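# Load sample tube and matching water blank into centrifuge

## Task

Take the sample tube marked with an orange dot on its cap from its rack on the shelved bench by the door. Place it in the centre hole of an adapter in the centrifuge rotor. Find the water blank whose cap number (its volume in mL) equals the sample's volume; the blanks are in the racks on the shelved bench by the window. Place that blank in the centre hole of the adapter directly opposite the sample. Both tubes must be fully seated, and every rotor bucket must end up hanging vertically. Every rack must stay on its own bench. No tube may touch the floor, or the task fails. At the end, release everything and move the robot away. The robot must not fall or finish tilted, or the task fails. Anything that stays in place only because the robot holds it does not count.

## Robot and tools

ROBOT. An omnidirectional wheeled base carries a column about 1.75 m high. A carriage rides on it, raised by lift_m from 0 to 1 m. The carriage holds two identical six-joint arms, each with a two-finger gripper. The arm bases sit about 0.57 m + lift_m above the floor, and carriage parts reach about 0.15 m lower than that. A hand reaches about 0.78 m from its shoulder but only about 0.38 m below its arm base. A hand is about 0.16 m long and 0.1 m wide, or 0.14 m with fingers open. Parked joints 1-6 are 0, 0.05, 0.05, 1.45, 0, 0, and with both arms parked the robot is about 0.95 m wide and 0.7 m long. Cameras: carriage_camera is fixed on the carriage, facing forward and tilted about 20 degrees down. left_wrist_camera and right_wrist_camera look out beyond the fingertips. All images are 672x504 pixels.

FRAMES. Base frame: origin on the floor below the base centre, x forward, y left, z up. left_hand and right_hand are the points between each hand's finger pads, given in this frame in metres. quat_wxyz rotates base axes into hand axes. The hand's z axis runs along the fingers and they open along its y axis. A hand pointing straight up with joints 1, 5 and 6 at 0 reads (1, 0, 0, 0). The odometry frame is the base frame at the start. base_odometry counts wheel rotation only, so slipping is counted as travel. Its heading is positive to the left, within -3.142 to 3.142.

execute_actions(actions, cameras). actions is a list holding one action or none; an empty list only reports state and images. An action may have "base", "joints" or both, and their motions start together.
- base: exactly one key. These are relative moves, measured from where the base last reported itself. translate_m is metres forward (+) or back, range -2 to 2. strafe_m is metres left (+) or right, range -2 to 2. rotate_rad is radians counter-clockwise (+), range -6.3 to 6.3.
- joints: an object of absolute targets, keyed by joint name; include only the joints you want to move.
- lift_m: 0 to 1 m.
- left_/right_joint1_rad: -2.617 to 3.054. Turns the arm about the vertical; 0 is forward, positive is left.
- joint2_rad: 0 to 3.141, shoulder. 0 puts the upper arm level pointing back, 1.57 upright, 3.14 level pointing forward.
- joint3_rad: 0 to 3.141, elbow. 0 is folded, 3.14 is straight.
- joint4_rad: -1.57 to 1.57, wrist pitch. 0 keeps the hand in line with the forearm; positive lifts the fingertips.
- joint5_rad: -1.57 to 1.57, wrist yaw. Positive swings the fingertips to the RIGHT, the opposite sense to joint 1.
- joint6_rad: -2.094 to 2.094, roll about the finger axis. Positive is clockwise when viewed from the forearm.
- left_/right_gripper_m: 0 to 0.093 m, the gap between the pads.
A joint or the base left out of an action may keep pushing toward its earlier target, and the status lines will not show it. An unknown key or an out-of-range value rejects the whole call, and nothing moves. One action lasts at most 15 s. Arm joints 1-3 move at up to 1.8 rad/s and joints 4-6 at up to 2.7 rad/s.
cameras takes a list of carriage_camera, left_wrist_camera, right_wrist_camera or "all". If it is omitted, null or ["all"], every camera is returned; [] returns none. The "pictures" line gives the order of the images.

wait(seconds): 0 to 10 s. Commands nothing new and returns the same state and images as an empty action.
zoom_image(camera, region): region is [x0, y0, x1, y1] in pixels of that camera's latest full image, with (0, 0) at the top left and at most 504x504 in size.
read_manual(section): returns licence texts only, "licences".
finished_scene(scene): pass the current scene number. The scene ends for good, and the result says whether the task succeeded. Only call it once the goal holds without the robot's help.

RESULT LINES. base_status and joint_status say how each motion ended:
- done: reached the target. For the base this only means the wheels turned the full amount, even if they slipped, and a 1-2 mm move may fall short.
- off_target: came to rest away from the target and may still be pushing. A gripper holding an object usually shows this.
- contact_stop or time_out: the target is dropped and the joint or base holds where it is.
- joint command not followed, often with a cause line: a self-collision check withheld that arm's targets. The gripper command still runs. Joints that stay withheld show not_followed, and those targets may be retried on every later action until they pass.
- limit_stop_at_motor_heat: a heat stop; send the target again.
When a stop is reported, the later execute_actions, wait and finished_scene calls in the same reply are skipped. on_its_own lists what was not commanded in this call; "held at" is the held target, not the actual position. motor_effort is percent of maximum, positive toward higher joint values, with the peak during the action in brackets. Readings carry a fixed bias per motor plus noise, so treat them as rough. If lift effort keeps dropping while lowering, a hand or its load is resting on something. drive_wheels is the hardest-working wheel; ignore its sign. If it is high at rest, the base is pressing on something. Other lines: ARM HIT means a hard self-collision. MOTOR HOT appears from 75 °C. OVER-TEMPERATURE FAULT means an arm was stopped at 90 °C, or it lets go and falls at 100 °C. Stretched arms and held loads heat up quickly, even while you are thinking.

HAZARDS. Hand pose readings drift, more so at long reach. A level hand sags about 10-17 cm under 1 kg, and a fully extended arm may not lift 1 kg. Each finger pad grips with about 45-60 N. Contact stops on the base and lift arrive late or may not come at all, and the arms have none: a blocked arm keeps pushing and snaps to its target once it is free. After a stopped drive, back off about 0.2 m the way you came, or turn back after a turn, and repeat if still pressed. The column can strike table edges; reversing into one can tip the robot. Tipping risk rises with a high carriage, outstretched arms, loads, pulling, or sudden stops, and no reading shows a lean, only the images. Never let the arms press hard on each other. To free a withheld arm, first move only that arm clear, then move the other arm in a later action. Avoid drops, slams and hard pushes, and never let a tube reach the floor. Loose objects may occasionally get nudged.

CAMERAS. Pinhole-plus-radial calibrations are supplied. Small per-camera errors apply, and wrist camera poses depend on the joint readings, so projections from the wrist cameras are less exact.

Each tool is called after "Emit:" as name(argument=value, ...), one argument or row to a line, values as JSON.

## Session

Emit:
execute_actions(
  actions=[],
)

Scene clock: 0.00 s.
base_odometry: x=+0.000 y=+0.000 heading=+0.000 (m, m, rad; odometry frame)
base_status: not commanded
joint_positions: lift_m=+0.300 left_joint1_rad=+0.008 left_joint2_rad=+0.022 left_joint3_rad=+0.072 left_joint4_rad=+1.416 left_joint5_rad=-0.013 left_joint6_rad=-0.031 left_gripper_m=+0.095 right_joint1_rad=-0.005 right_joint2_rad=+0.057 right_joint3_rad=+0.054 right_joint4_rad=+1.493 right_joint5_rad=-0.017 right_joint6_rad=+0.007 right_gripper_m=+0.094
joint_status: not commanded
motor_effort: lift_m=+34 drive_wheels=+1 (%)
left_hand: x=+0.2823 y=+0.3381 z=+1.3010 quat_wxyz=(+0.999, -0.008, +0.052, -0.011) (m; base frame)
right_hand: x=+0.2800 y=-0.3327 z=+1.2980 quat_wxyz=(+0.999, -0.008, +0.040, +0.001) (m; base frame)
pictures: carriage_camera, left_wrist_camera, right_wrist_camera
camera_calibration (this result's frames):
carriage_camera: T_world_to_cam=[[-0.00764682, -0.999965, 0.00350381, -0.00469722], [-0.291192, -0.00112532, -0.956664, 1.28211], [0.956634, -0.00833572, -0.291173, 0.193473], [0, 0, 0, 1]] pos_world=[0.18822, -0.00164153, 1.2829]
left_wrist_camera: T_world_to_cam=[[0.00860798, -0.998903, 0.0460354, 0.278475], [0.776356, -0.0223393, -0.629899, 0.617417], [0.630236, 0.041162, 0.775312, -1.07408], [0, 0, 0, 1]] pos_world=[0.19519, 0.336173, 1.20884]
right_wrist_camera: T_world_to_cam=[[0.0731543, -0.997222, 0.0140399, -0.36243], [0.764793, 0.0470572, -0.642555, 0.643613], [0.640109, 0.0577433, 0.766111, -1.03199], [0, 0, 0, 1]] pos_world=[0.194869, -0.332119, 1.20926]
Images, in order (width x height): carriage_camera 672x504, left_wrist_camera 672x504, right_wrist_camera 672x504.

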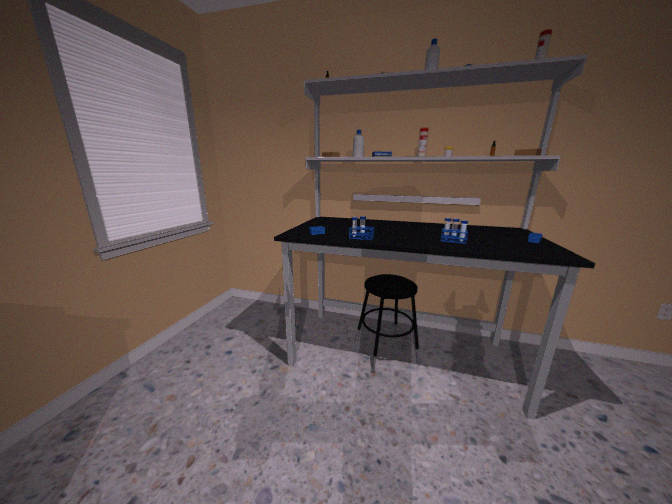

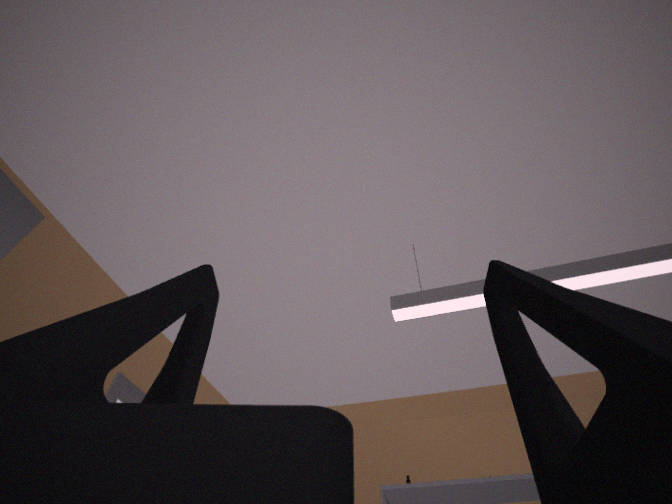

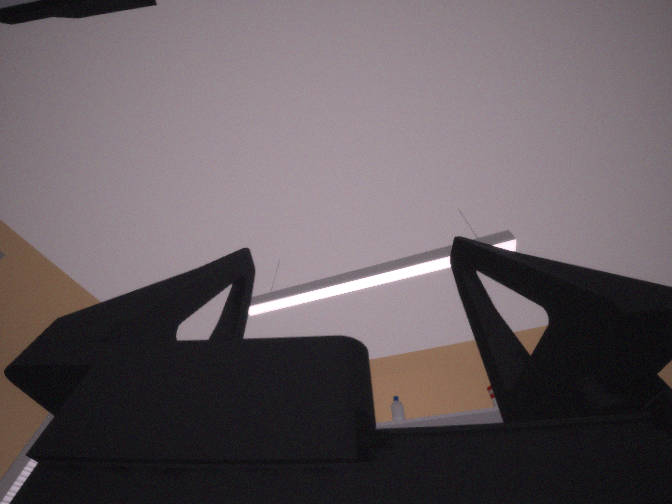

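Emit:
execute_actions(
  actions=[
    {"base":{"rotate_rad":-1.85},"joints":{"lift_m":0.5}},
  ],
  cameras=["carriage_camera"],
)

Scene clock: 20.23 s.
base_odometry: x=+0.000 y=+0.000 heading=-1.850 (m, m, rad; odometry frame)
base_status: done
joint_positions: lift_m=+0.500 left_joint1_rad=+0.008 left_joint2_rad=+0.022 left_joint3_rad=+0.072 left_joint4_rad=+1.416 left_joint5_rad=-0.013 left_joint6_rad=-0.031 left_gripper_m=+0.095 right_joint1_rad=-0.005 right_joint2_rad=+0.057 right_joint3_rad=+0.054 right_joint4_rad=+1.493 right_joint5_rad=-0.017 right_joint6_rad=+0.007 right_gripper_m=+0.094
joint_status: all done
motor_effort: lift_m=+33(39) drive_wheels=+6(17) (%)
left_hand: x=+0.2824 y=+0.3381 z=+1.5006 quat_wxyz=(+0.999, -0.008, +0.053, -0.011) (m; base frame)
right_hand: x=+0.2801 y=-0.3327 z=+1.4976 quat_wxyz=(+0.999, -0.008, +0.040, +0.001) (m; base frame)
pictures: carriage_camera
camera_calibration (this result's frames):
carriage_camera: T_world_to_cam=[[-0.00764682, -0.999965, 0.00350381, -0.00539662], [-0.291192, -0.00112532, -0.956664, 1.47307], [0.956634, -0.00833572, -0.291173, 0.251595], [0, 0, 0, 1]] pos_world=[0.18822, -0.00164153, 1.48251]
Images, in order (width x height): carriage_camera 672x504.

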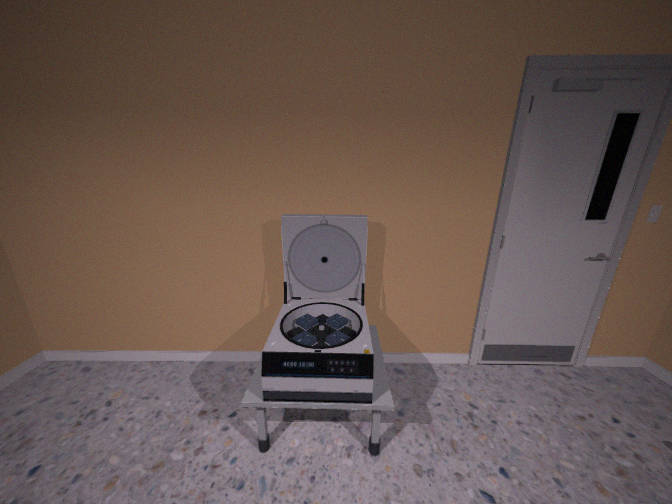

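Emit:
execute_actions(
  actions=[
    {"base":{"rotate_rad":-1.571}},
  ],
  cameras=["carriage_camera"],
)

Scene clock: 27.87 s.
base_odometry: x=+0.000 y=+0.000 heading=+2.863 (m, m, rad; odometry frame)
base_status: done
joint_positions: lift_m=+0.500 left_joint1_rad=+0.008 left_joint2_rad=+0.022 left_joint3_rad=+0.072 left_joint4_rad=+1.415 left_joint5_rad=-0.013 left_joint6_rad=-0.031 left_gripper_m=+0.095 right_joint1_rad=-0.005 right_joint2_rad=+0.057 right_joint3_rad=+0.054 right_joint4_rad=+1.493 right_joint5_rad=-0.017 right_joint6_rad=+0.007 right_gripper_m=+0.094
joint_status: not commanded
motor_effort: lift_m=+33(34) drive_wheels=+6(13) (%)
left_hand: x=+0.2825 y=+0.3381 z=+1.5005 quat_wxyz=(+0.999, -0.008, +0.053, -0.011) (m; base frame)
right_hand: x=+0.2801 y=-0.3327 z=+1.4976 quat_wxyz=(+0.999, -0.008, +0.040, +0.001) (m; base frame)
pictures: carriage_camera
camera_calibration (this result's frames):
carriage_camera: T_world_to_cam=[[-0.00764682, -0.999965, 0.00350381, -0.00539662], [-0.291192, -0.00112532, -0.956664, 1.47307], [0.956634, -0.00833572, -0.291173, 0.251595], [0, 0, 0, 1]] pos_world=[0.18822, -0.00164153, 1.48251]
Images, in order (width x height): carriage_camera 672x504.

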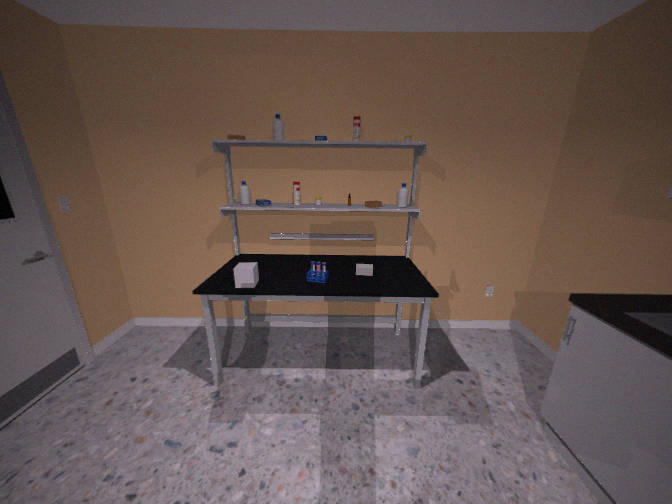

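Emit:
execute_actions(
  actions=[
    {"base":{"translate_m":1.1},"joints":{"lift_m":0.45}},
  ],
  cameras=["carriage_camera"],
)

Emit:
zoom_image(
  camera="carriage_camera",
  region=[220,280,420,430],
)

Scene clock: 49.43 s.
base_odometry: x=-1.057 y=+0.304 heading=+2.862 (m, m, rad; odometry frame)
base_status: done
joint_positions: lift_m=+0.450 left_joint1_rad=+0.008 left_joint2_rad=+0.022 left_joint3_rad=+0.072 left_joint4_rad=+1.416 left_joint5_rad=-0.013 left_joint6_rad=-0.031 left_gripper_m=+0.095 right_joint1_rad=-0.005 right_joint2_rad=+0.057 right_joint3_rad=+0.054 right_joint4_rad=+1.493 right_joint5_rad=-0.017 right_joint6_rad=+0.007 right_gripper_m=+0.094
joint_status: all done
motor_effort: lift_m=+34(34) drive_wheels=-6(20) (%)
left_hand: x=+0.2824 y=+0.3381 z=+1.4505 quat_wxyz=(+0.999, -0.008, +0.053, -0.011) (m; base frame)
right_hand: x=+0.2800 y=-0.3327 z=+1.4476 quat_wxyz=(+0.999, -0.008, +0.040, +0.001) (m; base frame)
pictures: carriage_camera
camera_calibration (this result's frames):
carriage_camera: T_world_to_cam=[[-0.00764682, -0.999965, 0.00350381, -0.00522134], [-0.291192, -0.00112532, -0.956664, 1.42521], [0.956634, -0.00833572, -0.291173, 0.237029], [0, 0, 0, 1]] pos_world=[0.18822, -0.00164153, 1.43248]
Images, in order (width x height): carriage_camera 672x504.

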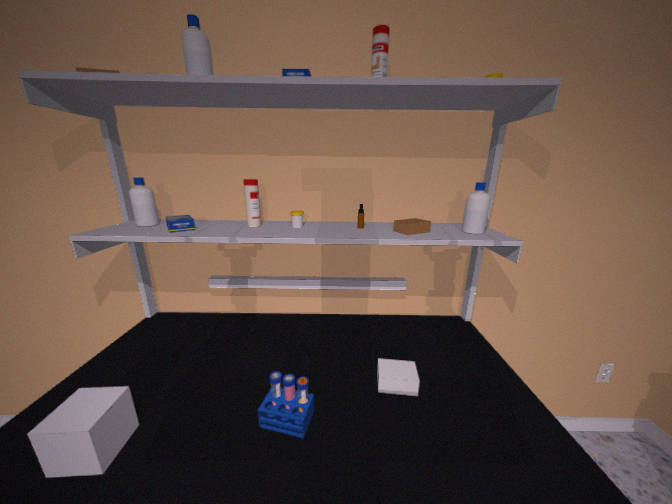

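Region (220, 280, 420, 430) of carriage_camera's 672x504 image, scaled by 2.520, with more detail than that image has; it fills the top 378 rows of this view, and the rest is white.

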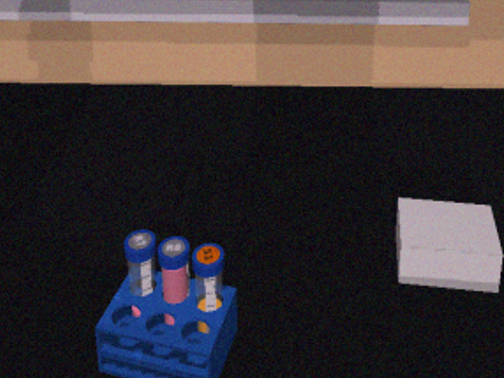

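Emit:
execute_actions(
  actions=[
    {"base":{"translate_m":0.165},"joints":{"lift_m":0.44,"left_joint1_rad":-0.62,"left_joint2_rad":2.4,"left_joint3_rad":1.83,"left_joint4_rad":-1.01,"left_joint5_rad":0,"left_joint6_rad":1.26,"left_gripper_m":0.06}},
  ],
  cameras=["carriage_camera","left_wrist_camera"],
)

Scene clock: 78.23 s.
base_odometry: x=-1.216 y=+0.350 heading=+2.861 (m, m, rad; odometry frame)
base_status: done
joint_positions: lift_m=+0.440 left_joint1_rad=-0.612 left_joint2_rad=+2.398 left_joint3_rad=+1.808 left_joint4_rad=-0.996 left_joint5_rad=-0.004 left_joint6_rad=+1.253 left_gripper_m=+0.060 right_joint1_rad=-0.005 right_joint2_rad=+0.057 right_joint3_rad=+0.054 right_joint4_rad=+1.494 right_joint5_rad=-0.017 right_joint6_rad=+0.007 right_gripper_m=+0.094
joint_status: all done
motor_effort: lift_m=+35(35) drive_wheels=-6(20) (%)
left_hand: x=+0.6256 y=+0.0790 z=+0.9644 quat_wxyz=(-0.008, +0.803, +0.596, +0.000) (m; base frame)
right_hand: x=+0.2799 y=-0.3327 z=+1.4375 quat_wxyz=(+0.999, -0.008, +0.040, +0.001) (m; base frame)
pictures: carriage_camera, left_wrist_camera
camera_calibration (this result's frames):
carriage_camera: T_world_to_cam=[[-0.00764682, -0.999965, 0.00350381, -0.00518596], [-0.291192, -0.00112532, -0.956664, 1.41555], [0.956634, -0.00833572, -0.291173, 0.234089], [0, 0, 0, 1]] pos_world=[0.18822, -0.00164153, 1.42239]
left_wrist_camera: T_world_to_cam=[[-0.948882, 0.315042, -0.0192798, 0.590333], [0.252499, 0.794322, 0.552536, -0.743982], [0.189386, 0.519424, -0.833266, 0.770518], [0, 0, 0, 1]] pos_world=[0.602085, 0.00475646, 1.06451]
Images, in order (width x height): carriage_camera 672x504, left_wrist_camera 672x504.

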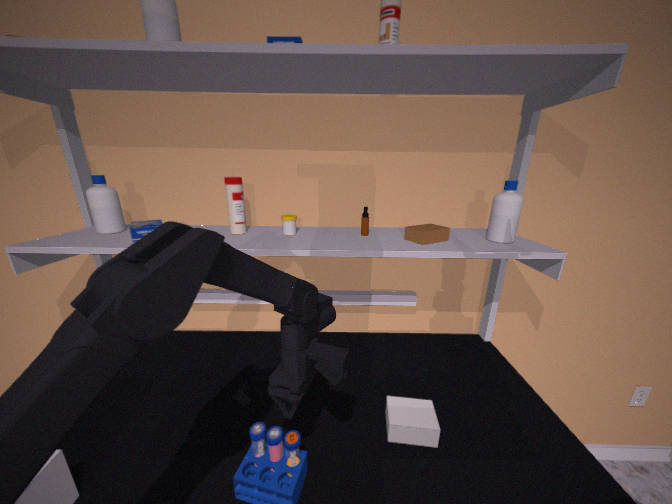

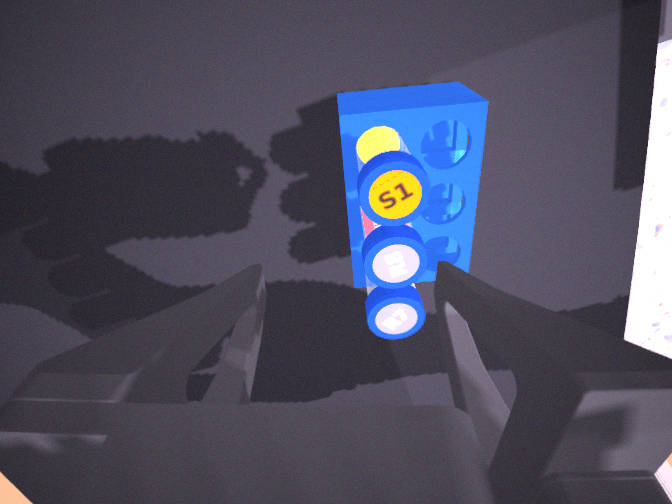

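Emit:
execute_actions(
  actions=[
    {"base":{"translate_m":-0.027},"joints":{"lift_m":0.385,"left_joint1_rad":-0.58}},
  ],
  cameras=["left_wrist_camera"],
)

Scene clock: 94.20 s.
base_odometry: x=-1.190 y=+0.342 heading=+2.861 (m, m, rad; odometry frame)
base_status: done
joint_positions: lift_m=+0.385 left_joint1_rad=-0.580 left_joint2_rad=+2.400 left_joint3_rad=+1.818 left_joint4_rad=-1.003 left_joint5_rad=-0.002 left_joint6_rad=+1.253 left_gripper_m=+0.060 right_joint1_rad=-0.005 right_joint2_rad=+0.057 right_joint3_rad=+0.054 right_joint4_rad=+1.494 right_joint5_rad=-0.017 right_joint6_rad=+0.007 right_gripper_m=+0.094
joint_status: all done
motor_effort: lift_m=+34(36) drive_wheels=-2(8) (%)
left_hand: x=+0.6344 y=+0.0897 z=+0.9112 quat_wxyz=(-0.007, +0.794, +0.608, -0.001) (m; base frame)
right_hand: x=+0.2798 y=-0.3327 z=+1.3826 quat_wxyz=(+0.999, -0.008, +0.040, +0.001) (m; base frame)
pictures: left_wrist_camera
camera_calibration (this result's frames):
left_wrist_camera: T_world_to_cam=[[-0.958171, 0.285491, -0.0200787, 0.603566], [0.227806, 0.803272, 0.550325, -0.708454], [0.173241, 0.522732, -0.834709, 0.730252], [0, 0, 0, 1]] pos_world=[0.6132, 0.0150426, 1.01155]
Images, in order (width x height): left_wrist_camera 672x504.

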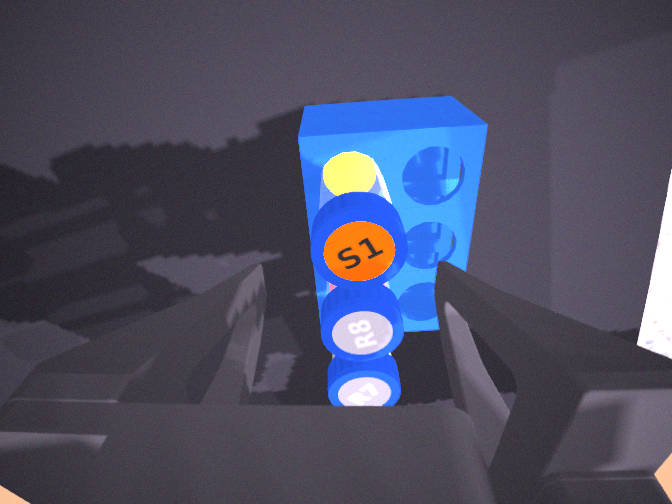

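Emit:
execute_actions(
  actions=[
    {"joints":{"lift_m":0.353}},
  ],
  cameras=["left_wrist_camera"],
)

Scene clock: 105.00 s.
base_odometry: x=-1.190 y=+0.342 heading=+2.861 (m, m, rad; odometry frame)
base_status: not commanded
joint_positions: lift_m=+0.353 left_joint1_rad=-0.580 left_joint2_rad=+2.398 left_joint3_rad=+1.818 left_joint4_rad=-1.003 left_joint5_rad=-0.002 left_joint6_rad=+1.253 left_gripper_m=+0.060 right_joint1_rad=-0.005 right_joint2_rad=+0.057 right_joint3_rad=+0.054 right_joint4_rad=+1.494 right_joint5_rad=-0.017 right_joint6_rad=+0.007 right_gripper_m=+0.094
joint_status: all done
motor_effort: lift_m=+35(32) drive_wheels=-2(3) (%)
left_hand: x=+0.6343 y=+0.0896 z=+0.8797 quat_wxyz=(-0.006, +0.794, +0.608, -0.001) (m; base frame)
right_hand: x=+0.2798 y=-0.3327 z=+1.3506 quat_wxyz=(+0.999, -0.008, +0.040, +0.001) (m; base frame)
pictures: left_wrist_camera
camera_calibration (this result's frames):
left_wrist_camera: T_world_to_cam=[[-0.95817, 0.285475, -0.0203346, 0.603127], [0.227741, 0.803564, 0.549926, -0.690683], [0.17333, 0.522292, -0.834966, 0.70417], [0, 0, 0, 1]] pos_world=[0.613141, 0.0150483, 0.980047]
Images, in order (width x height): left_wrist_camera 672x504.

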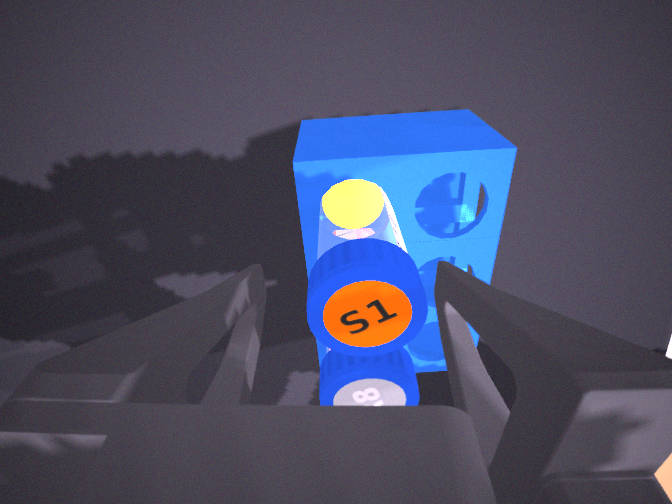

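Emit:
execute_actions(
  actions=[
    {"base":{"translate_m":-0.005},"joints":{"left_joint1_rad":-0.568}},
  ],
  cameras=["left_wrist_camera"],
)

Emit:
execute_actions(
  actions=[
    {"joints":{"left_gripper_m":0.026}},
  ],
  cameras=["left_wrist_camera"],
)

Scene clock: 111.83 s.
base_odometry: x=-1.185 y=+0.341 heading=+2.861 (m, m, rad; odometry frame)
base_status: done
joint_positions: lift_m=+0.353 left_joint1_rad=-0.575 left_joint2_rad=+2.398 left_joint3_rad=+1.818 left_joint4_rad=-1.003 left_joint5_rad=-0.002 left_joint6_rad=+1.253 left_gripper_m=+0.060 right_joint1_rad=-0.005 right_joint2_rad=+0.057 right_joint3_rad=+0.054 right_joint4_rad=+1.494 right_joint5_rad=-0.017 right_joint6_rad=+0.007 right_gripper_m=+0.094
joint_status: all done
motor_effort: lift_m=+35(34) drive_wheels=+3(8) (%)
left_hand: x=+0.6356 y=+0.0916 z=+0.8797 quat_wxyz=(-0.006, +0.792, +0.610, -0.001) (m; base frame)
right_hand: x=+0.2799 y=-0.3327 z=+1.3506 quat_wxyz=(+0.999, -0.008, +0.040, +0.001) (m; base frame)
pictures: left_wrist_camera
camera_calibration (this result's frames):
left_wrist_camera: T_world_to_cam=[[-0.959681, 0.280354, -0.0203346, 0.605237], [0.223447, 0.804769, 0.549926, -0.689976], [0.170539, 0.52321, -0.834966, 0.704584], [0, 0, 0, 1]] pos_world=[0.614849, 0.0169455, 0.980047]
Images, in order (width x height): left_wrist_camera 672x504.

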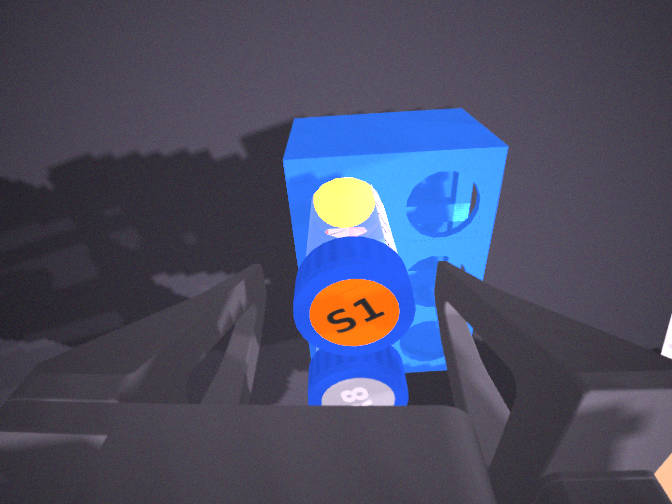

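Scene clock: 112.37 s.
base_odometry: x=-1.185 y=+0.341 heading=+2.861 (m, m, rad; odometry frame)
base_status: not commanded
joint_positions: lift_m=+0.353 left_joint1_rad=-0.575 left_joint2_rad=+2.398 left_joint3_rad=+1.818 left_joint4_rad=-1.003 left_joint5_rad=-0.002 left_joint6_rad=+1.253 left_gripper_m=+0.032 right_joint1_rad=-0.005 right_joint2_rad=+0.057 right_joint3_rad=+0.054 right_joint4_rad=+1.494 right_joint5_rad=-0.017 right_joint6_rad=+0.007 right_gripper_m=+0.094
joint_status: left_gripper_m off_target (ended at +0.032, target +0.026)
motor_effort: lift_m=+34(35) drive_wheels=+2(3) (%)
left_hand: x=+0.6356 y=+0.0916 z=+0.8797 quat_wxyz=(-0.006, +0.792, +0.610, -0.001) (m; base frame)
right_hand: x=+0.2799 y=-0.3327 z=+1.3506 quat_wxyz=(+0.999, -0.008, +0.040, +0.001) (m; base frame)
pictures: left_wrist_camera
camera_calibration (this result's frames):
left_wrist_camera: T_world_to_cam=[[-0.959681, 0.280354, -0.0203346, 0.605237], [0.223447, 0.804769, 0.549926, -0.689976], [0.170539, 0.52321, -0.834966, 0.704584], [0, 0, 0, 1]] pos_world=[0.614849, 0.0169455, 0.980047]
Images, in order (width x height): left_wrist_camera 672x504.

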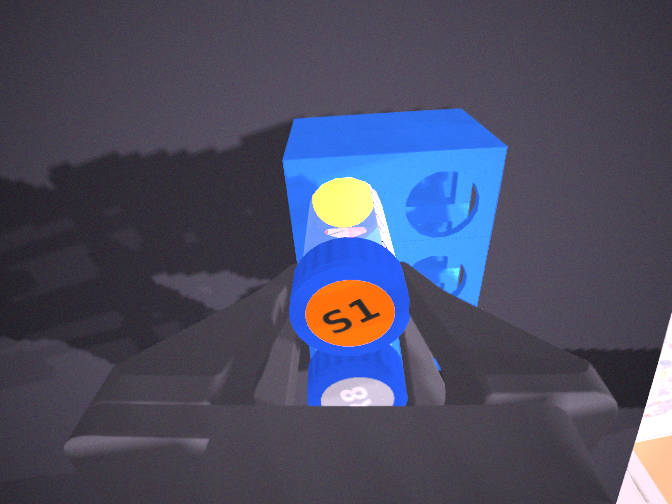

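Emit:
execute_actions(
  actions=[
    {"joints":{"lift_m":0.47}},
  ],
  cameras=["left_wrist_camera","carriage_camera"],
)

Scene clock: 117.23 s.
base_odometry: x=-1.185 y=+0.341 heading=+2.861 (m, m, rad; odometry frame)
base_status: not commanded
joint_positions: lift_m=+0.470 left_joint1_rad=-0.575 left_joint2_rad=+2.389 left_joint3_rad=+1.818 left_joint4_rad=-1.005 left_joint5_rad=-0.001 left_joint6_rad=+1.253 left_gripper_m=+0.032 right_joint1_rad=-0.005 right_joint2_rad=+0.057 right_joint3_rad=+0.054 right_joint4_rad=+1.494 right_joint5_rad=-0.017 right_joint6_rad=+0.007 right_gripper_m=+0.094
joint_status: all done
motor_effort: lift_m=+34(41) drive_wheels=+2(1) (%)
left_hand: x=+0.6365 y=+0.0909 z=+1.0007 quat_wxyz=(-0.003, +0.792, +0.610, +0.000) (m; base frame)
right_hand: x=+0.2799 y=-0.3327 z=+1.4676 quat_wxyz=(+0.999, -0.008, +0.040, +0.001) (m; base frame)
pictures: carriage_camera, left_wrist_camera
camera_calibration (this result's frames):
carriage_camera: T_world_to_cam=[[-0.00764682, -0.999965, 0.00350381, -0.00529155], [-0.291192, -0.00112532, -0.956664, 1.44438], [0.956634, -0.00833572, -0.291173, 0.242863], [0, 0, 0, 1]] pos_world=[0.18822, -0.00164153, 1.45252]
left_wrist_camera: T_world_to_cam=[[-0.959531, 0.280227, -0.0277878, 0.616076], [0.219981, 0.807512, 0.547295, -0.751567], [0.175806, 0.519034, -0.836478, 0.804402], [0, 0, 0, 1]] pos_world=[0.615056, 0.0167462, 1.10131]
Images, in order (width x height): carriage_camera 672x504, left_wrist_camera 672x504.

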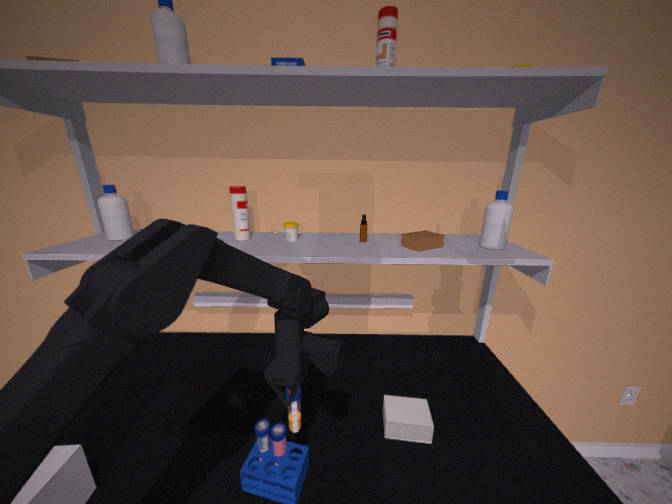

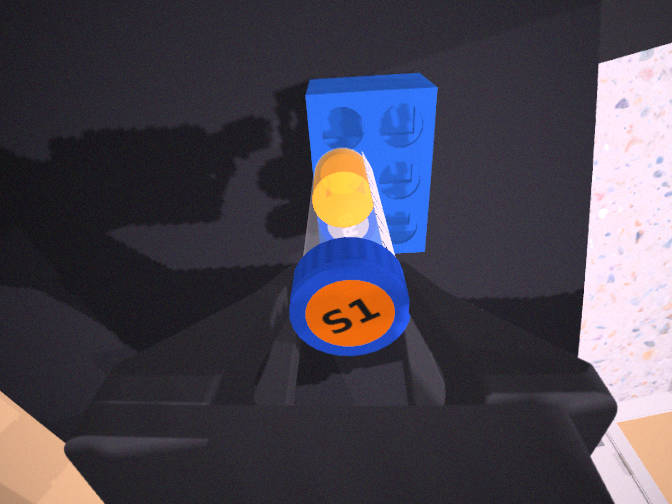

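Emit:
execute_actions(
  actions=[
    {"base":{"translate_m":-2.0},"joints":{"lift_m":0.6,"left_joint1_rad":-0.9,"left_joint2_rad":1.75,"left_joint3_rad":1.7,"left_joint4_rad":-1.5,"left_joint6_rad":0.05,"right_joint1_rad":1.15,"right_joint4_rad":0.15}},
  ],
)

Scene clock: 141.90 s.
base_odometry: x=+0.736 y=-0.215 heading=+2.860 (m, m, rad; odometry frame)
base_status: done
joint_positions: lift_m=+0.600 left_joint1_rad=-0.907 left_joint2_rad=+1.739 left_joint3_rad=+1.711 left_joint4_rad=-1.486 left_joint5_rad=+0.003 left_joint6_rad=+0.057 left_gripper_m=+0.032 right_joint1_rad=+1.142 right_joint2_rad=+0.057 right_joint3_rad=+0.054 right_joint4_rad=+0.163 right_joint5_rad=-0.016 right_joint6_rad=+0.007 right_gripper_m=+0.094
joint_status: all done
motor_effort: lift_m=+32(40) drive_wheels=-5(19) (%)
left_hand: x=+0.4584 y=+0.0794 z=+1.3464 quat_wxyz=(+0.026, +0.463, +0.886, -0.013) (m; base frame)
right_hand: x=+0.3578 y=-0.1123 z=+1.3919 quat_wxyz=(+0.636, -0.354, +0.543, +0.418) (m; base frame)
pictures: carriage_camera, left_wrist_camera, right_wrist_camera
camera_calibration (this result's frames):
carriage_camera: T_world_to_cam=[[-0.00764682, -0.999965, 0.00350381, -0.00574729], [-0.291192, -0.00112532, -0.956664, 1.56882], [0.956634, -0.00833572, -0.291173, 0.280736], [0, 0, 0, 1]] pos_world=[0.18822, -0.00164153, 1.58259]
left_wrist_camera: T_world_to_cam=[[-0.834754, -0.549538, -0.0345465, 0.475876], [-0.491638, 0.715611, 0.496179, -0.489904], [-0.247948, 0.431172, -0.867533, 1.37386], [0, 0, 0, 1]] pos_world=[0.497029, 0.0197228, 1.45139]
right_wrist_camera: T_world_to_cam=[[0.919558, -0.386146, -0.0728296, -0.262905], [-0.230653, -0.380351, -0.895619, 1.29453], [0.318139, 0.840372, -0.43882, 0.713812], [0, 0, 0, 1]] pos_world=[0.313253, -0.209011, 1.45349]
Images, in order (width x height): carriage_camera 672x504, left_wrist_camera 672x504, right_wrist_camera 672x504.

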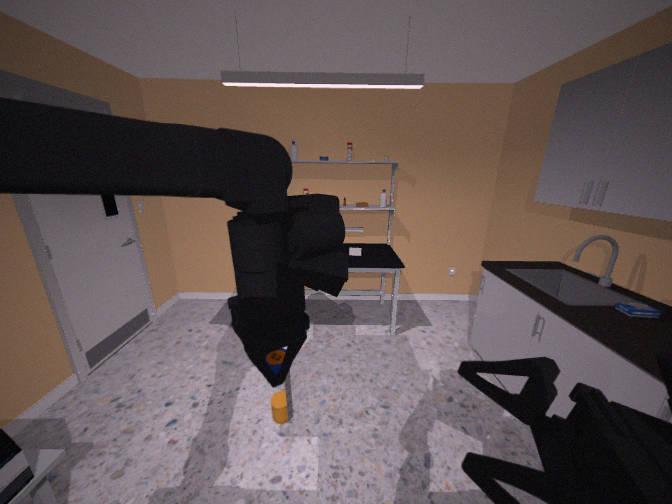

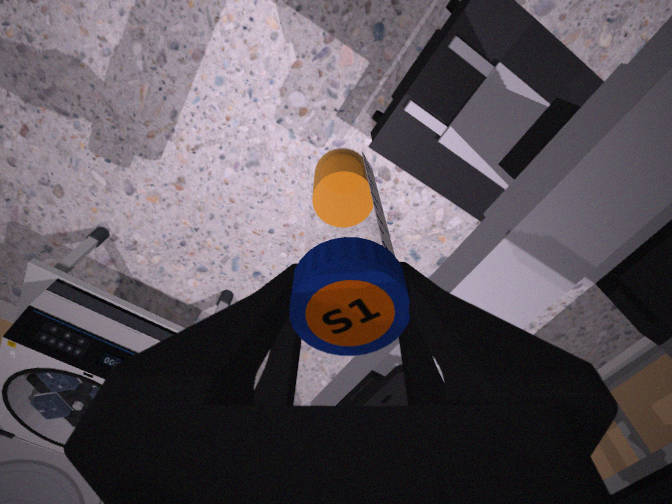

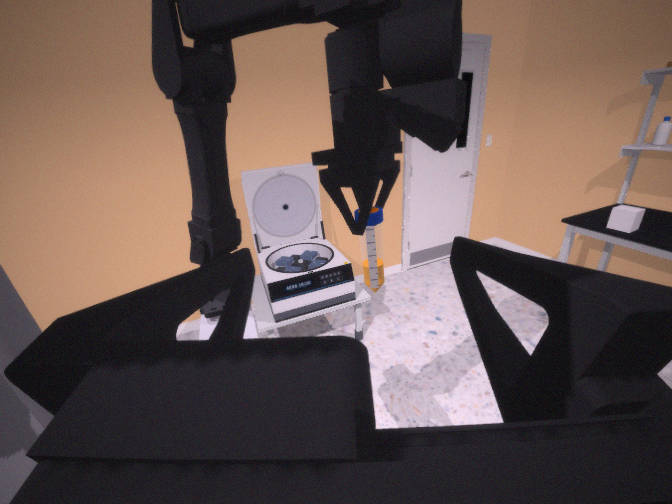

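Emit:
zoom_image(
  camera="right_wrist_camera",
  region=[330,200,420,300],
)

Region (330, 200, 420, 300) of right_wrist_camera's 672x504 image, scaled by 5.040, with more detail than that image has; it fills the left 454 columns of this view, and the rest is white.

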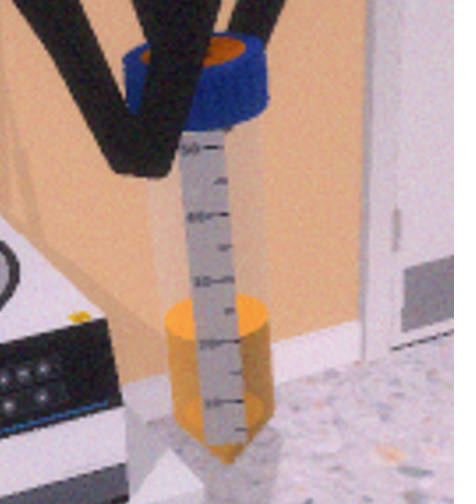

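Emit:
execute_actions(
  actions=[
    {"base":{"rotate_rad":3.141},"joints":{"left_joint1_rad":0,"left_joint2_rad":1.25,"left_joint3_rad":1.2,"left_joint6_rad":0,"right_joint1_rad":0,"right_joint4_rad":1.0,"right_gripper_m":0.058}},
  ],
  cameras=["carriage_camera"],
)

Scene clock: 157.33 s.
base_odometry: x=+0.736 y=-0.215 heading=-0.282 (m, m, rad; odometry frame)
base_status: done
joint_positions: lift_m=+0.600 left_joint1_rad=-0.004 left_joint2_rad=+1.265 left_joint3_rad=+1.224 left_joint4_rad=-1.486 left_joint5_rad=+0.000 left_joint6_rad=+0.006 left_gripper_m=+0.032 right_joint1_rad=+0.009 right_joint2_rad=+0.057 right_joint3_rad=+0.054 right_joint4_rad=+0.994 right_joint5_rad=-0.016 right_joint6_rad=+0.007 right_gripper_m=+0.058
joint_status: all done
motor_effort: lift_m=+32(33) drive_wheels=+6(16) (%)
left_hand: x=+0.4575 y=+0.3348 z=+1.3344 quat_wxyz=(+0.022, +0.005, +1.000, +0.000) (m; base frame)
right_hand: x=+0.3949 y=-0.3315 z=+1.5584 quat_wxyz=(+0.958, -0.008, +0.285, +0.010) (m; base frame)
pictures: carriage_camera
camera_calibration (this result's frames):
carriage_camera: T_world_to_cam=[[-0.00764682, -0.999965, 0.00350381, -0.00574729], [-0.291192, -0.00112532, -0.956664, 1.56882], [0.956634, -0.00833572, -0.291173, 0.280736], [0, 0, 0, 1]] pos_world=[0.18822, -0.00164153, 1.58259]
Images, in order (width x height): carriage_camera 672x504.

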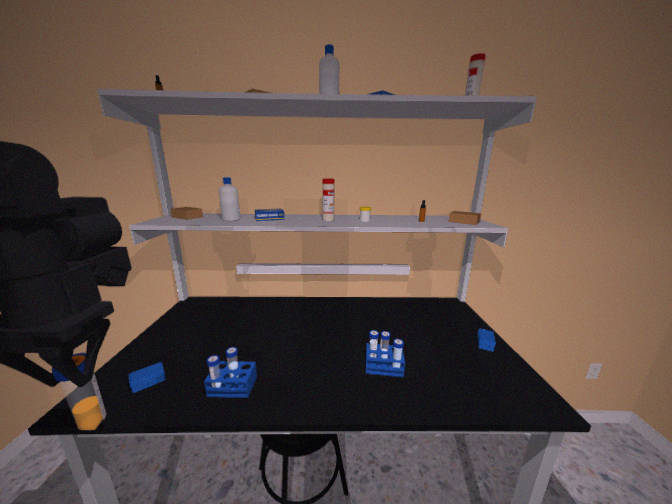

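Emit:
zoom_image(
  camera="carriage_camera",
  region=[350,320,430,390],
)

Emit:
zoom_image(
  camera="carriage_camera",
  region=[190,335,270,405],
)

Region (350, 320, 430, 390) of carriage_camera's 672x504 image, scaled by 6.300, with more detail than that image has; it fills the top 441 rows of this view, and the rest is white.

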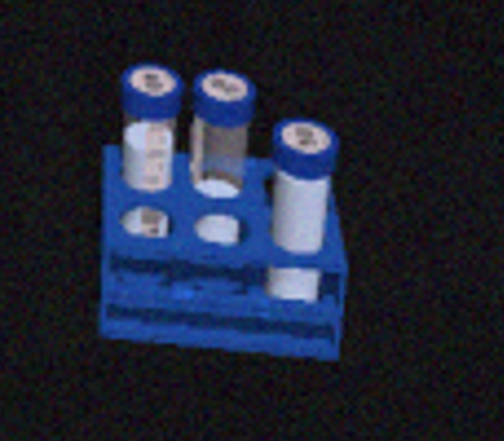

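Region (190, 335, 270, 405) of carriage_camera's 672x504 image, scaled by 6.300, with more detail than that image has; it fills the top 441 rows of this view, and the rest is white.

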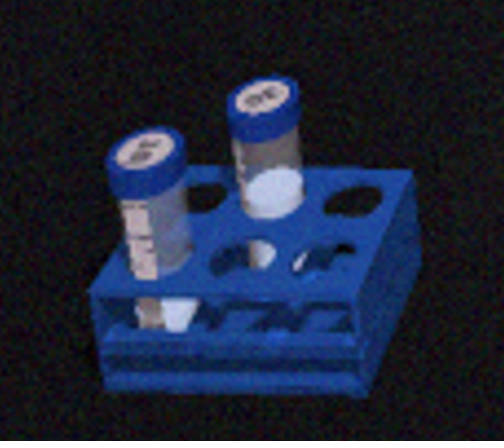

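Emit:
execute_actions(
  actions=[
    {"base":{"translate_m":0.33},"joints":{"lift_m":0.57,"right_joint1_rad":0.29,"right_joint2_rad":2.4,"right_joint3_rad":1.83,"right_joint4_rad":-0.99,"right_joint5_rad":0,"right_joint6_rad":-1.13}},
  ],
  cameras=["carriage_camera","right_wrist_camera"],
)

Scene clock: 185.93 s.
base_odometry: x=+1.053 y=-0.307 heading=-0.282 (m, m, rad; odometry frame)
base_status: done
joint_positions: lift_m=+0.570 left_joint1_rad=-0.004 left_joint2_rad=+1.254 left_joint3_rad=+1.220 left_joint4_rad=-1.490 left_joint5_rad=+0.000 left_joint6_rad=+0.006 left_gripper_m=+0.032 right_joint1_rad=+0.281 right_joint2_rad=+2.402 right_joint3_rad=+1.805 right_joint4_rad=-0.972 right_joint5_rad=-0.002 right_joint6_rad=-1.120 right_gripper_m=+0.058
joint_status: all done
motor_effort: lift_m=+35(33) drive_wheels=-6(23) (%)
left_hand: x=+0.4548 y=+0.3348 z=+1.3050 quat_wxyz=(+0.023, +0.005, +1.000, +0.000) (m; base frame)
right_hand: x=+0.6929 y=-0.2098 z=+1.0922 quat_wxyz=(+0.002, -0.645, +0.764, +0.000) (m; base frame)
pictures: carriage_camera, right_wrist_camera
camera_calibration (this result's frames):
carriage_camera: T_world_to_cam=[[-0.00764682, -0.999965, 0.00350381, -0.00564165], [-0.291192, -0.00112532, -0.956664, 1.53997], [0.956634, -0.00833572, -0.291173, 0.271957], [0, 0, 0, 1]] pos_world=[0.18822, -0.00164153, 1.55244]
right_wrist_camera: T_world_to_cam=[[0.971461, -0.237193, -0.00180883, -0.712787], [-0.19291, -0.794486, 0.575828, -0.653829], [-0.13802, -0.559046, -0.817569, 0.993781], [0, 0, 0, 1]] pos_world=[0.703476, -0.132957, 1.18769]
Images, in order (width x height): carriage_camera 672x504, right_wrist_camera 672x504.

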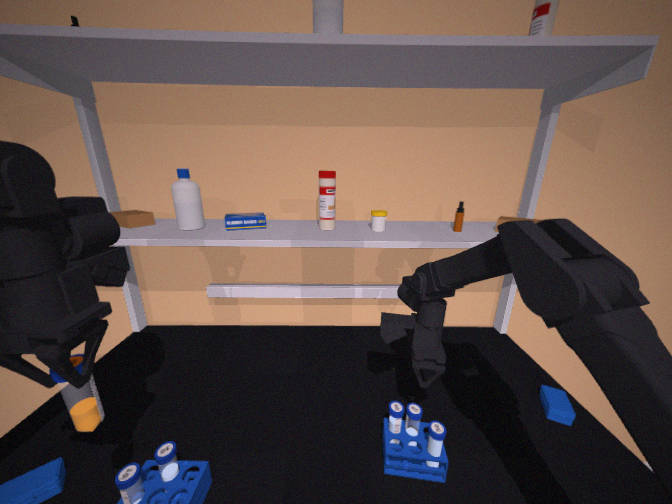

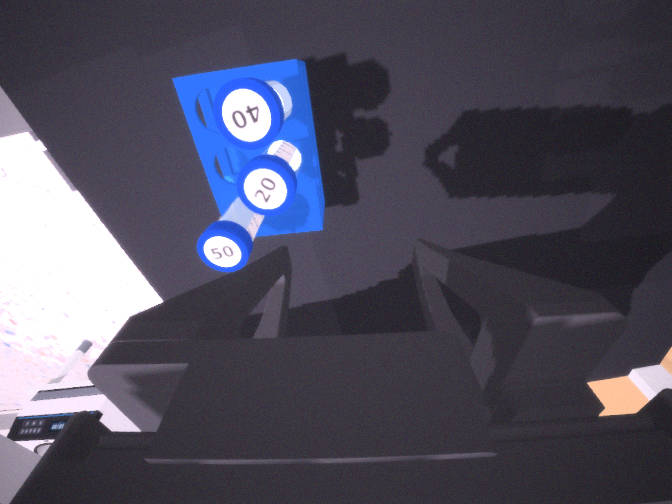

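Emit:
execute_actions(
  actions=[
    {"base":{"translate_m":-0.042},"joints":{"lift_m":0.525,"right_joint1_rad":0.342}},
  ],
  cameras=["right_wrist_camera"],
)

Scene clock: 194.43 s.
base_odometry: x=+1.013 y=-0.295 heading=-0.282 (m, m, rad; odometry frame)
base_status: done
joint_positions: lift_m=+0.525 left_joint1_rad=-0.004 left_joint2_rad=+1.254 left_joint3_rad=+1.220 left_joint4_rad=-1.492 left_joint5_rad=+0.000 left_joint6_rad=+0.006 left_gripper_m=+0.032 right_joint1_rad=+0.344 right_joint2_rad=+2.403 right_joint3_rad=+1.817 right_joint4_rad=-0.979 right_joint5_rad=-0.001 right_joint6_rad=-1.120 right_gripper_m=+0.058
joint_status: all done
motor_effort: lift_m=+33(35) drive_wheels=+0(11) (%)
left_hand: x=+0.4542 y=+0.3348 z=+1.2600 quat_wxyz=(+0.022, +0.005, +1.000, +0.000) (m; base frame)
right_hand: x=+0.6859 y=-0.1824 z=+1.0496 quat_wxyz=(+0.003, -0.668, +0.744, -0.001) (m; base frame)
pictures: right_wrist_camera
camera_calibration (this result's frames):
right_wrist_camera: T_world_to_cam=[[0.984457, -0.175621, 0.00140916, -0.700695], [-0.144434, -0.805018, 0.5754, -0.643631], [-0.0999179, -0.56666, -0.817871, 0.946025], [0, 0, 0, 1]] pos_world=[0.691367, -0.105117, 1.14506]
Images, in order (width x height): right_wrist_camera 672x504.

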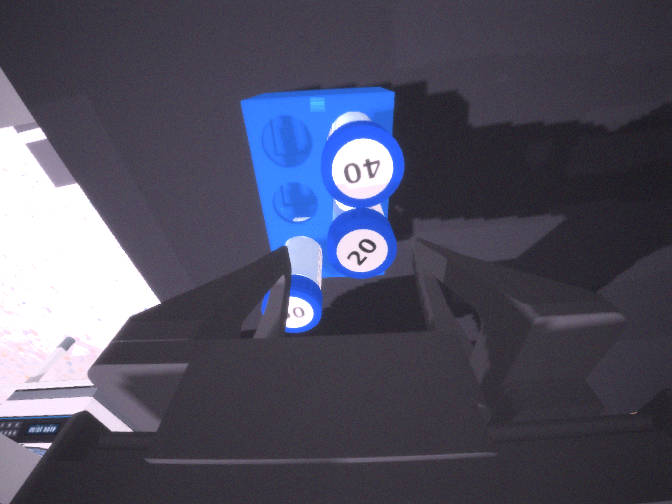

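Emit:
execute_actions(
  actions=[
    {"base":{"translate_m":0.004},"joints":{"lift_m":0.505,"right_joint1_rad":0.322,"right_gripper_m":0.052}},
  ],
  cameras=["right_wrist_camera"],
)

Scene clock: 211.37 s.
base_odometry: x=+1.017 y=-0.296 heading=-0.281 (m, m, rad; odometry frame)
base_status: done
joint_positions: lift_m=+0.505 left_joint1_rad=-0.004 left_joint2_rad=+1.252 left_joint3_rad=+1.220 left_joint4_rad=-1.494 left_joint5_rad=+0.000 left_joint6_rad=+0.006 left_gripper_m=+0.032 right_joint1_rad=+0.328 right_joint2_rad=+2.401 right_joint3_rad=+1.817 right_joint4_rad=-0.982 right_joint5_rad=-0.001 right_joint6_rad=-1.120 right_gripper_m=+0.052
joint_status: all done
motor_effort: lift_m=+34(37) drive_wheels=-2(9) (%)
left_hand: x=+0.4537 y=+0.3348 z=+1.2402 quat_wxyz=(+0.022, +0.005, +1.000, +0.000) (m; base frame)
right_hand: x=+0.6879 y=-0.1895 z=+1.0300 quat_wxyz=(+0.002, -0.662, +0.749, +0.000) (m; base frame)
pictures: right_wrist_camera
camera_calibration (this result's frames):
right_wrist_camera: T_world_to_cam=[[0.981518, -0.191372, 0.000275021, -0.703641], [-0.156553, -0.802109, 0.576291, -0.629853], [-0.110065, -0.565683, -0.817244, 0.932774], [0, 0, 0, 1]] pos_world=[0.694696, -0.112213, 1.12548]
Images, in order (width x height): right_wrist_camera 672x504.

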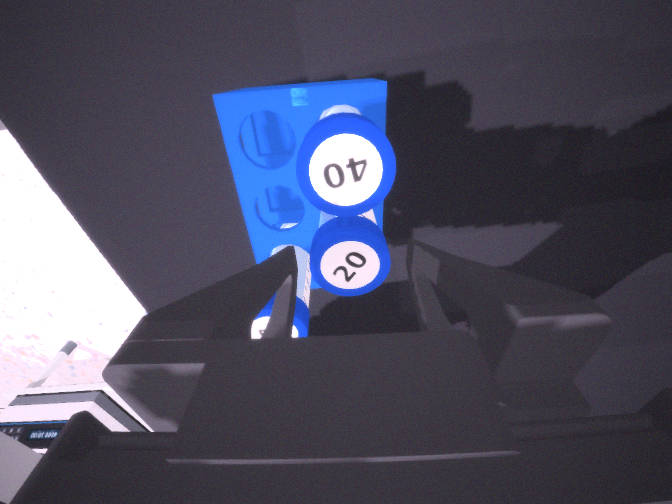

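Emit:
execute_actions(
  actions=[
    {"joints":{"lift_m":0.491}},
  ],
  cameras=[],
)

Emit:
execute_actions(
  actions=[
    {"joints":{"right_gripper_m":0.026}},
  ],
  cameras=["right_wrist_camera"],
)

Scene clock: 218.70 s.
base_odometry: x=+1.017 y=-0.296 heading=-0.281 (m, m, rad; odometry frame)
base_status: not commanded
joint_positions: lift_m=+0.491 left_joint1_rad=-0.004 left_joint2_rad=+1.252 left_joint3_rad=+1.220 left_joint4_rad=-1.494 left_joint5_rad=+0.000 left_joint6_rad=+0.006 left_gripper_m=+0.032 right_joint1_rad=+0.328 right_joint2_rad=+2.402 right_joint3_rad=+1.817 right_joint4_rad=-0.983 right_joint5_rad=-0.001 right_joint6_rad=-1.120 right_gripper_m=+0.052
joint_status: all done
motor_effort: lift_m=+34(34) drive_wheels=-2(4) (%)
left_hand: x=+0.4537 y=+0.3348 z=+1.2263 quat_wxyz=(+0.022, +0.005, +1.000, +0.000) (m; base frame)
right_hand: x=+0.6876 y=-0.1896 z=+1.0158 quat_wxyz=(+0.001, -0.662, +0.749, +0.000) (m; base frame)
pictures: none
No camera images: the call's "cameras" was empty. Leave "cameras" out to get every camera's image.

Scene clock: 219.20 s.
base_odometry: x=+1.017 y=-0.296 heading=-0.281 (m, m, rad; odometry frame)
base_status: not commanded
joint_positions: lift_m=+0.491 left_joint1_rad=-0.004 left_joint2_rad=+1.252 left_joint3_rad=+1.220 left_joint4_rad=-1.494 left_joint5_rad=+0.000 left_joint6_rad=+0.006 left_gripper_m=+0.032 right_joint1_rad=+0.328 right_joint2_rad=+2.402 right_joint3_rad=+1.817 right_joint4_rad=-0.983 right_joint5_rad=-0.001 right_joint6_rad=-1.121 right_gripper_m=+0.030
joint_status: all done
motor_effort: lift_m=+34(35) drive_wheels=+3(4) (%)
left_hand: x=+0.4537 y=+0.3348 z=+1.2263 quat_wxyz=(+0.022, +0.005, +1.000, +0.000) (m; base frame)
right_hand: x=+0.6876 y=-0.1895 z=+1.0158 quat_wxyz=(+0.001, -0.663, +0.749, +0.000) (m; base frame)
pictures: right_wrist_camera
camera_calibration (this result's frames):
right_wrist_camera: T_world_to_cam=[[0.98159, -0.190995, -0.0014273, -0.701557], [-0.155271, -0.802302, 0.57637, -0.62265], [-0.111229, -0.565538, -0.817187, 0.921849], [0, 0, 0, 1]] pos_world=[0.694497, -0.112206, 1.1112]
Images, in order (width x height): right_wrist_camera 672x504.

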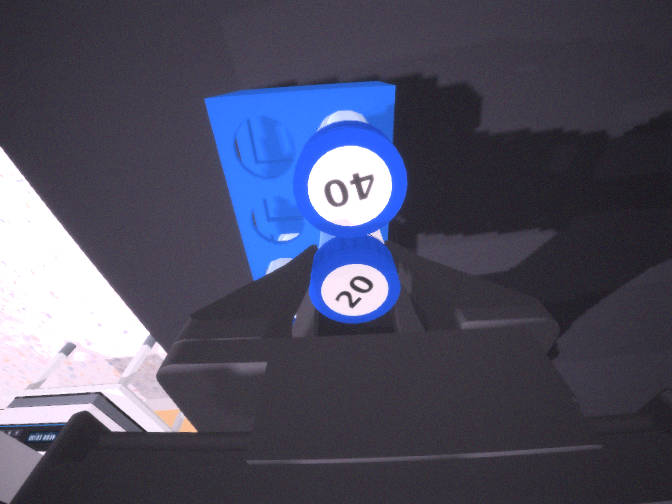

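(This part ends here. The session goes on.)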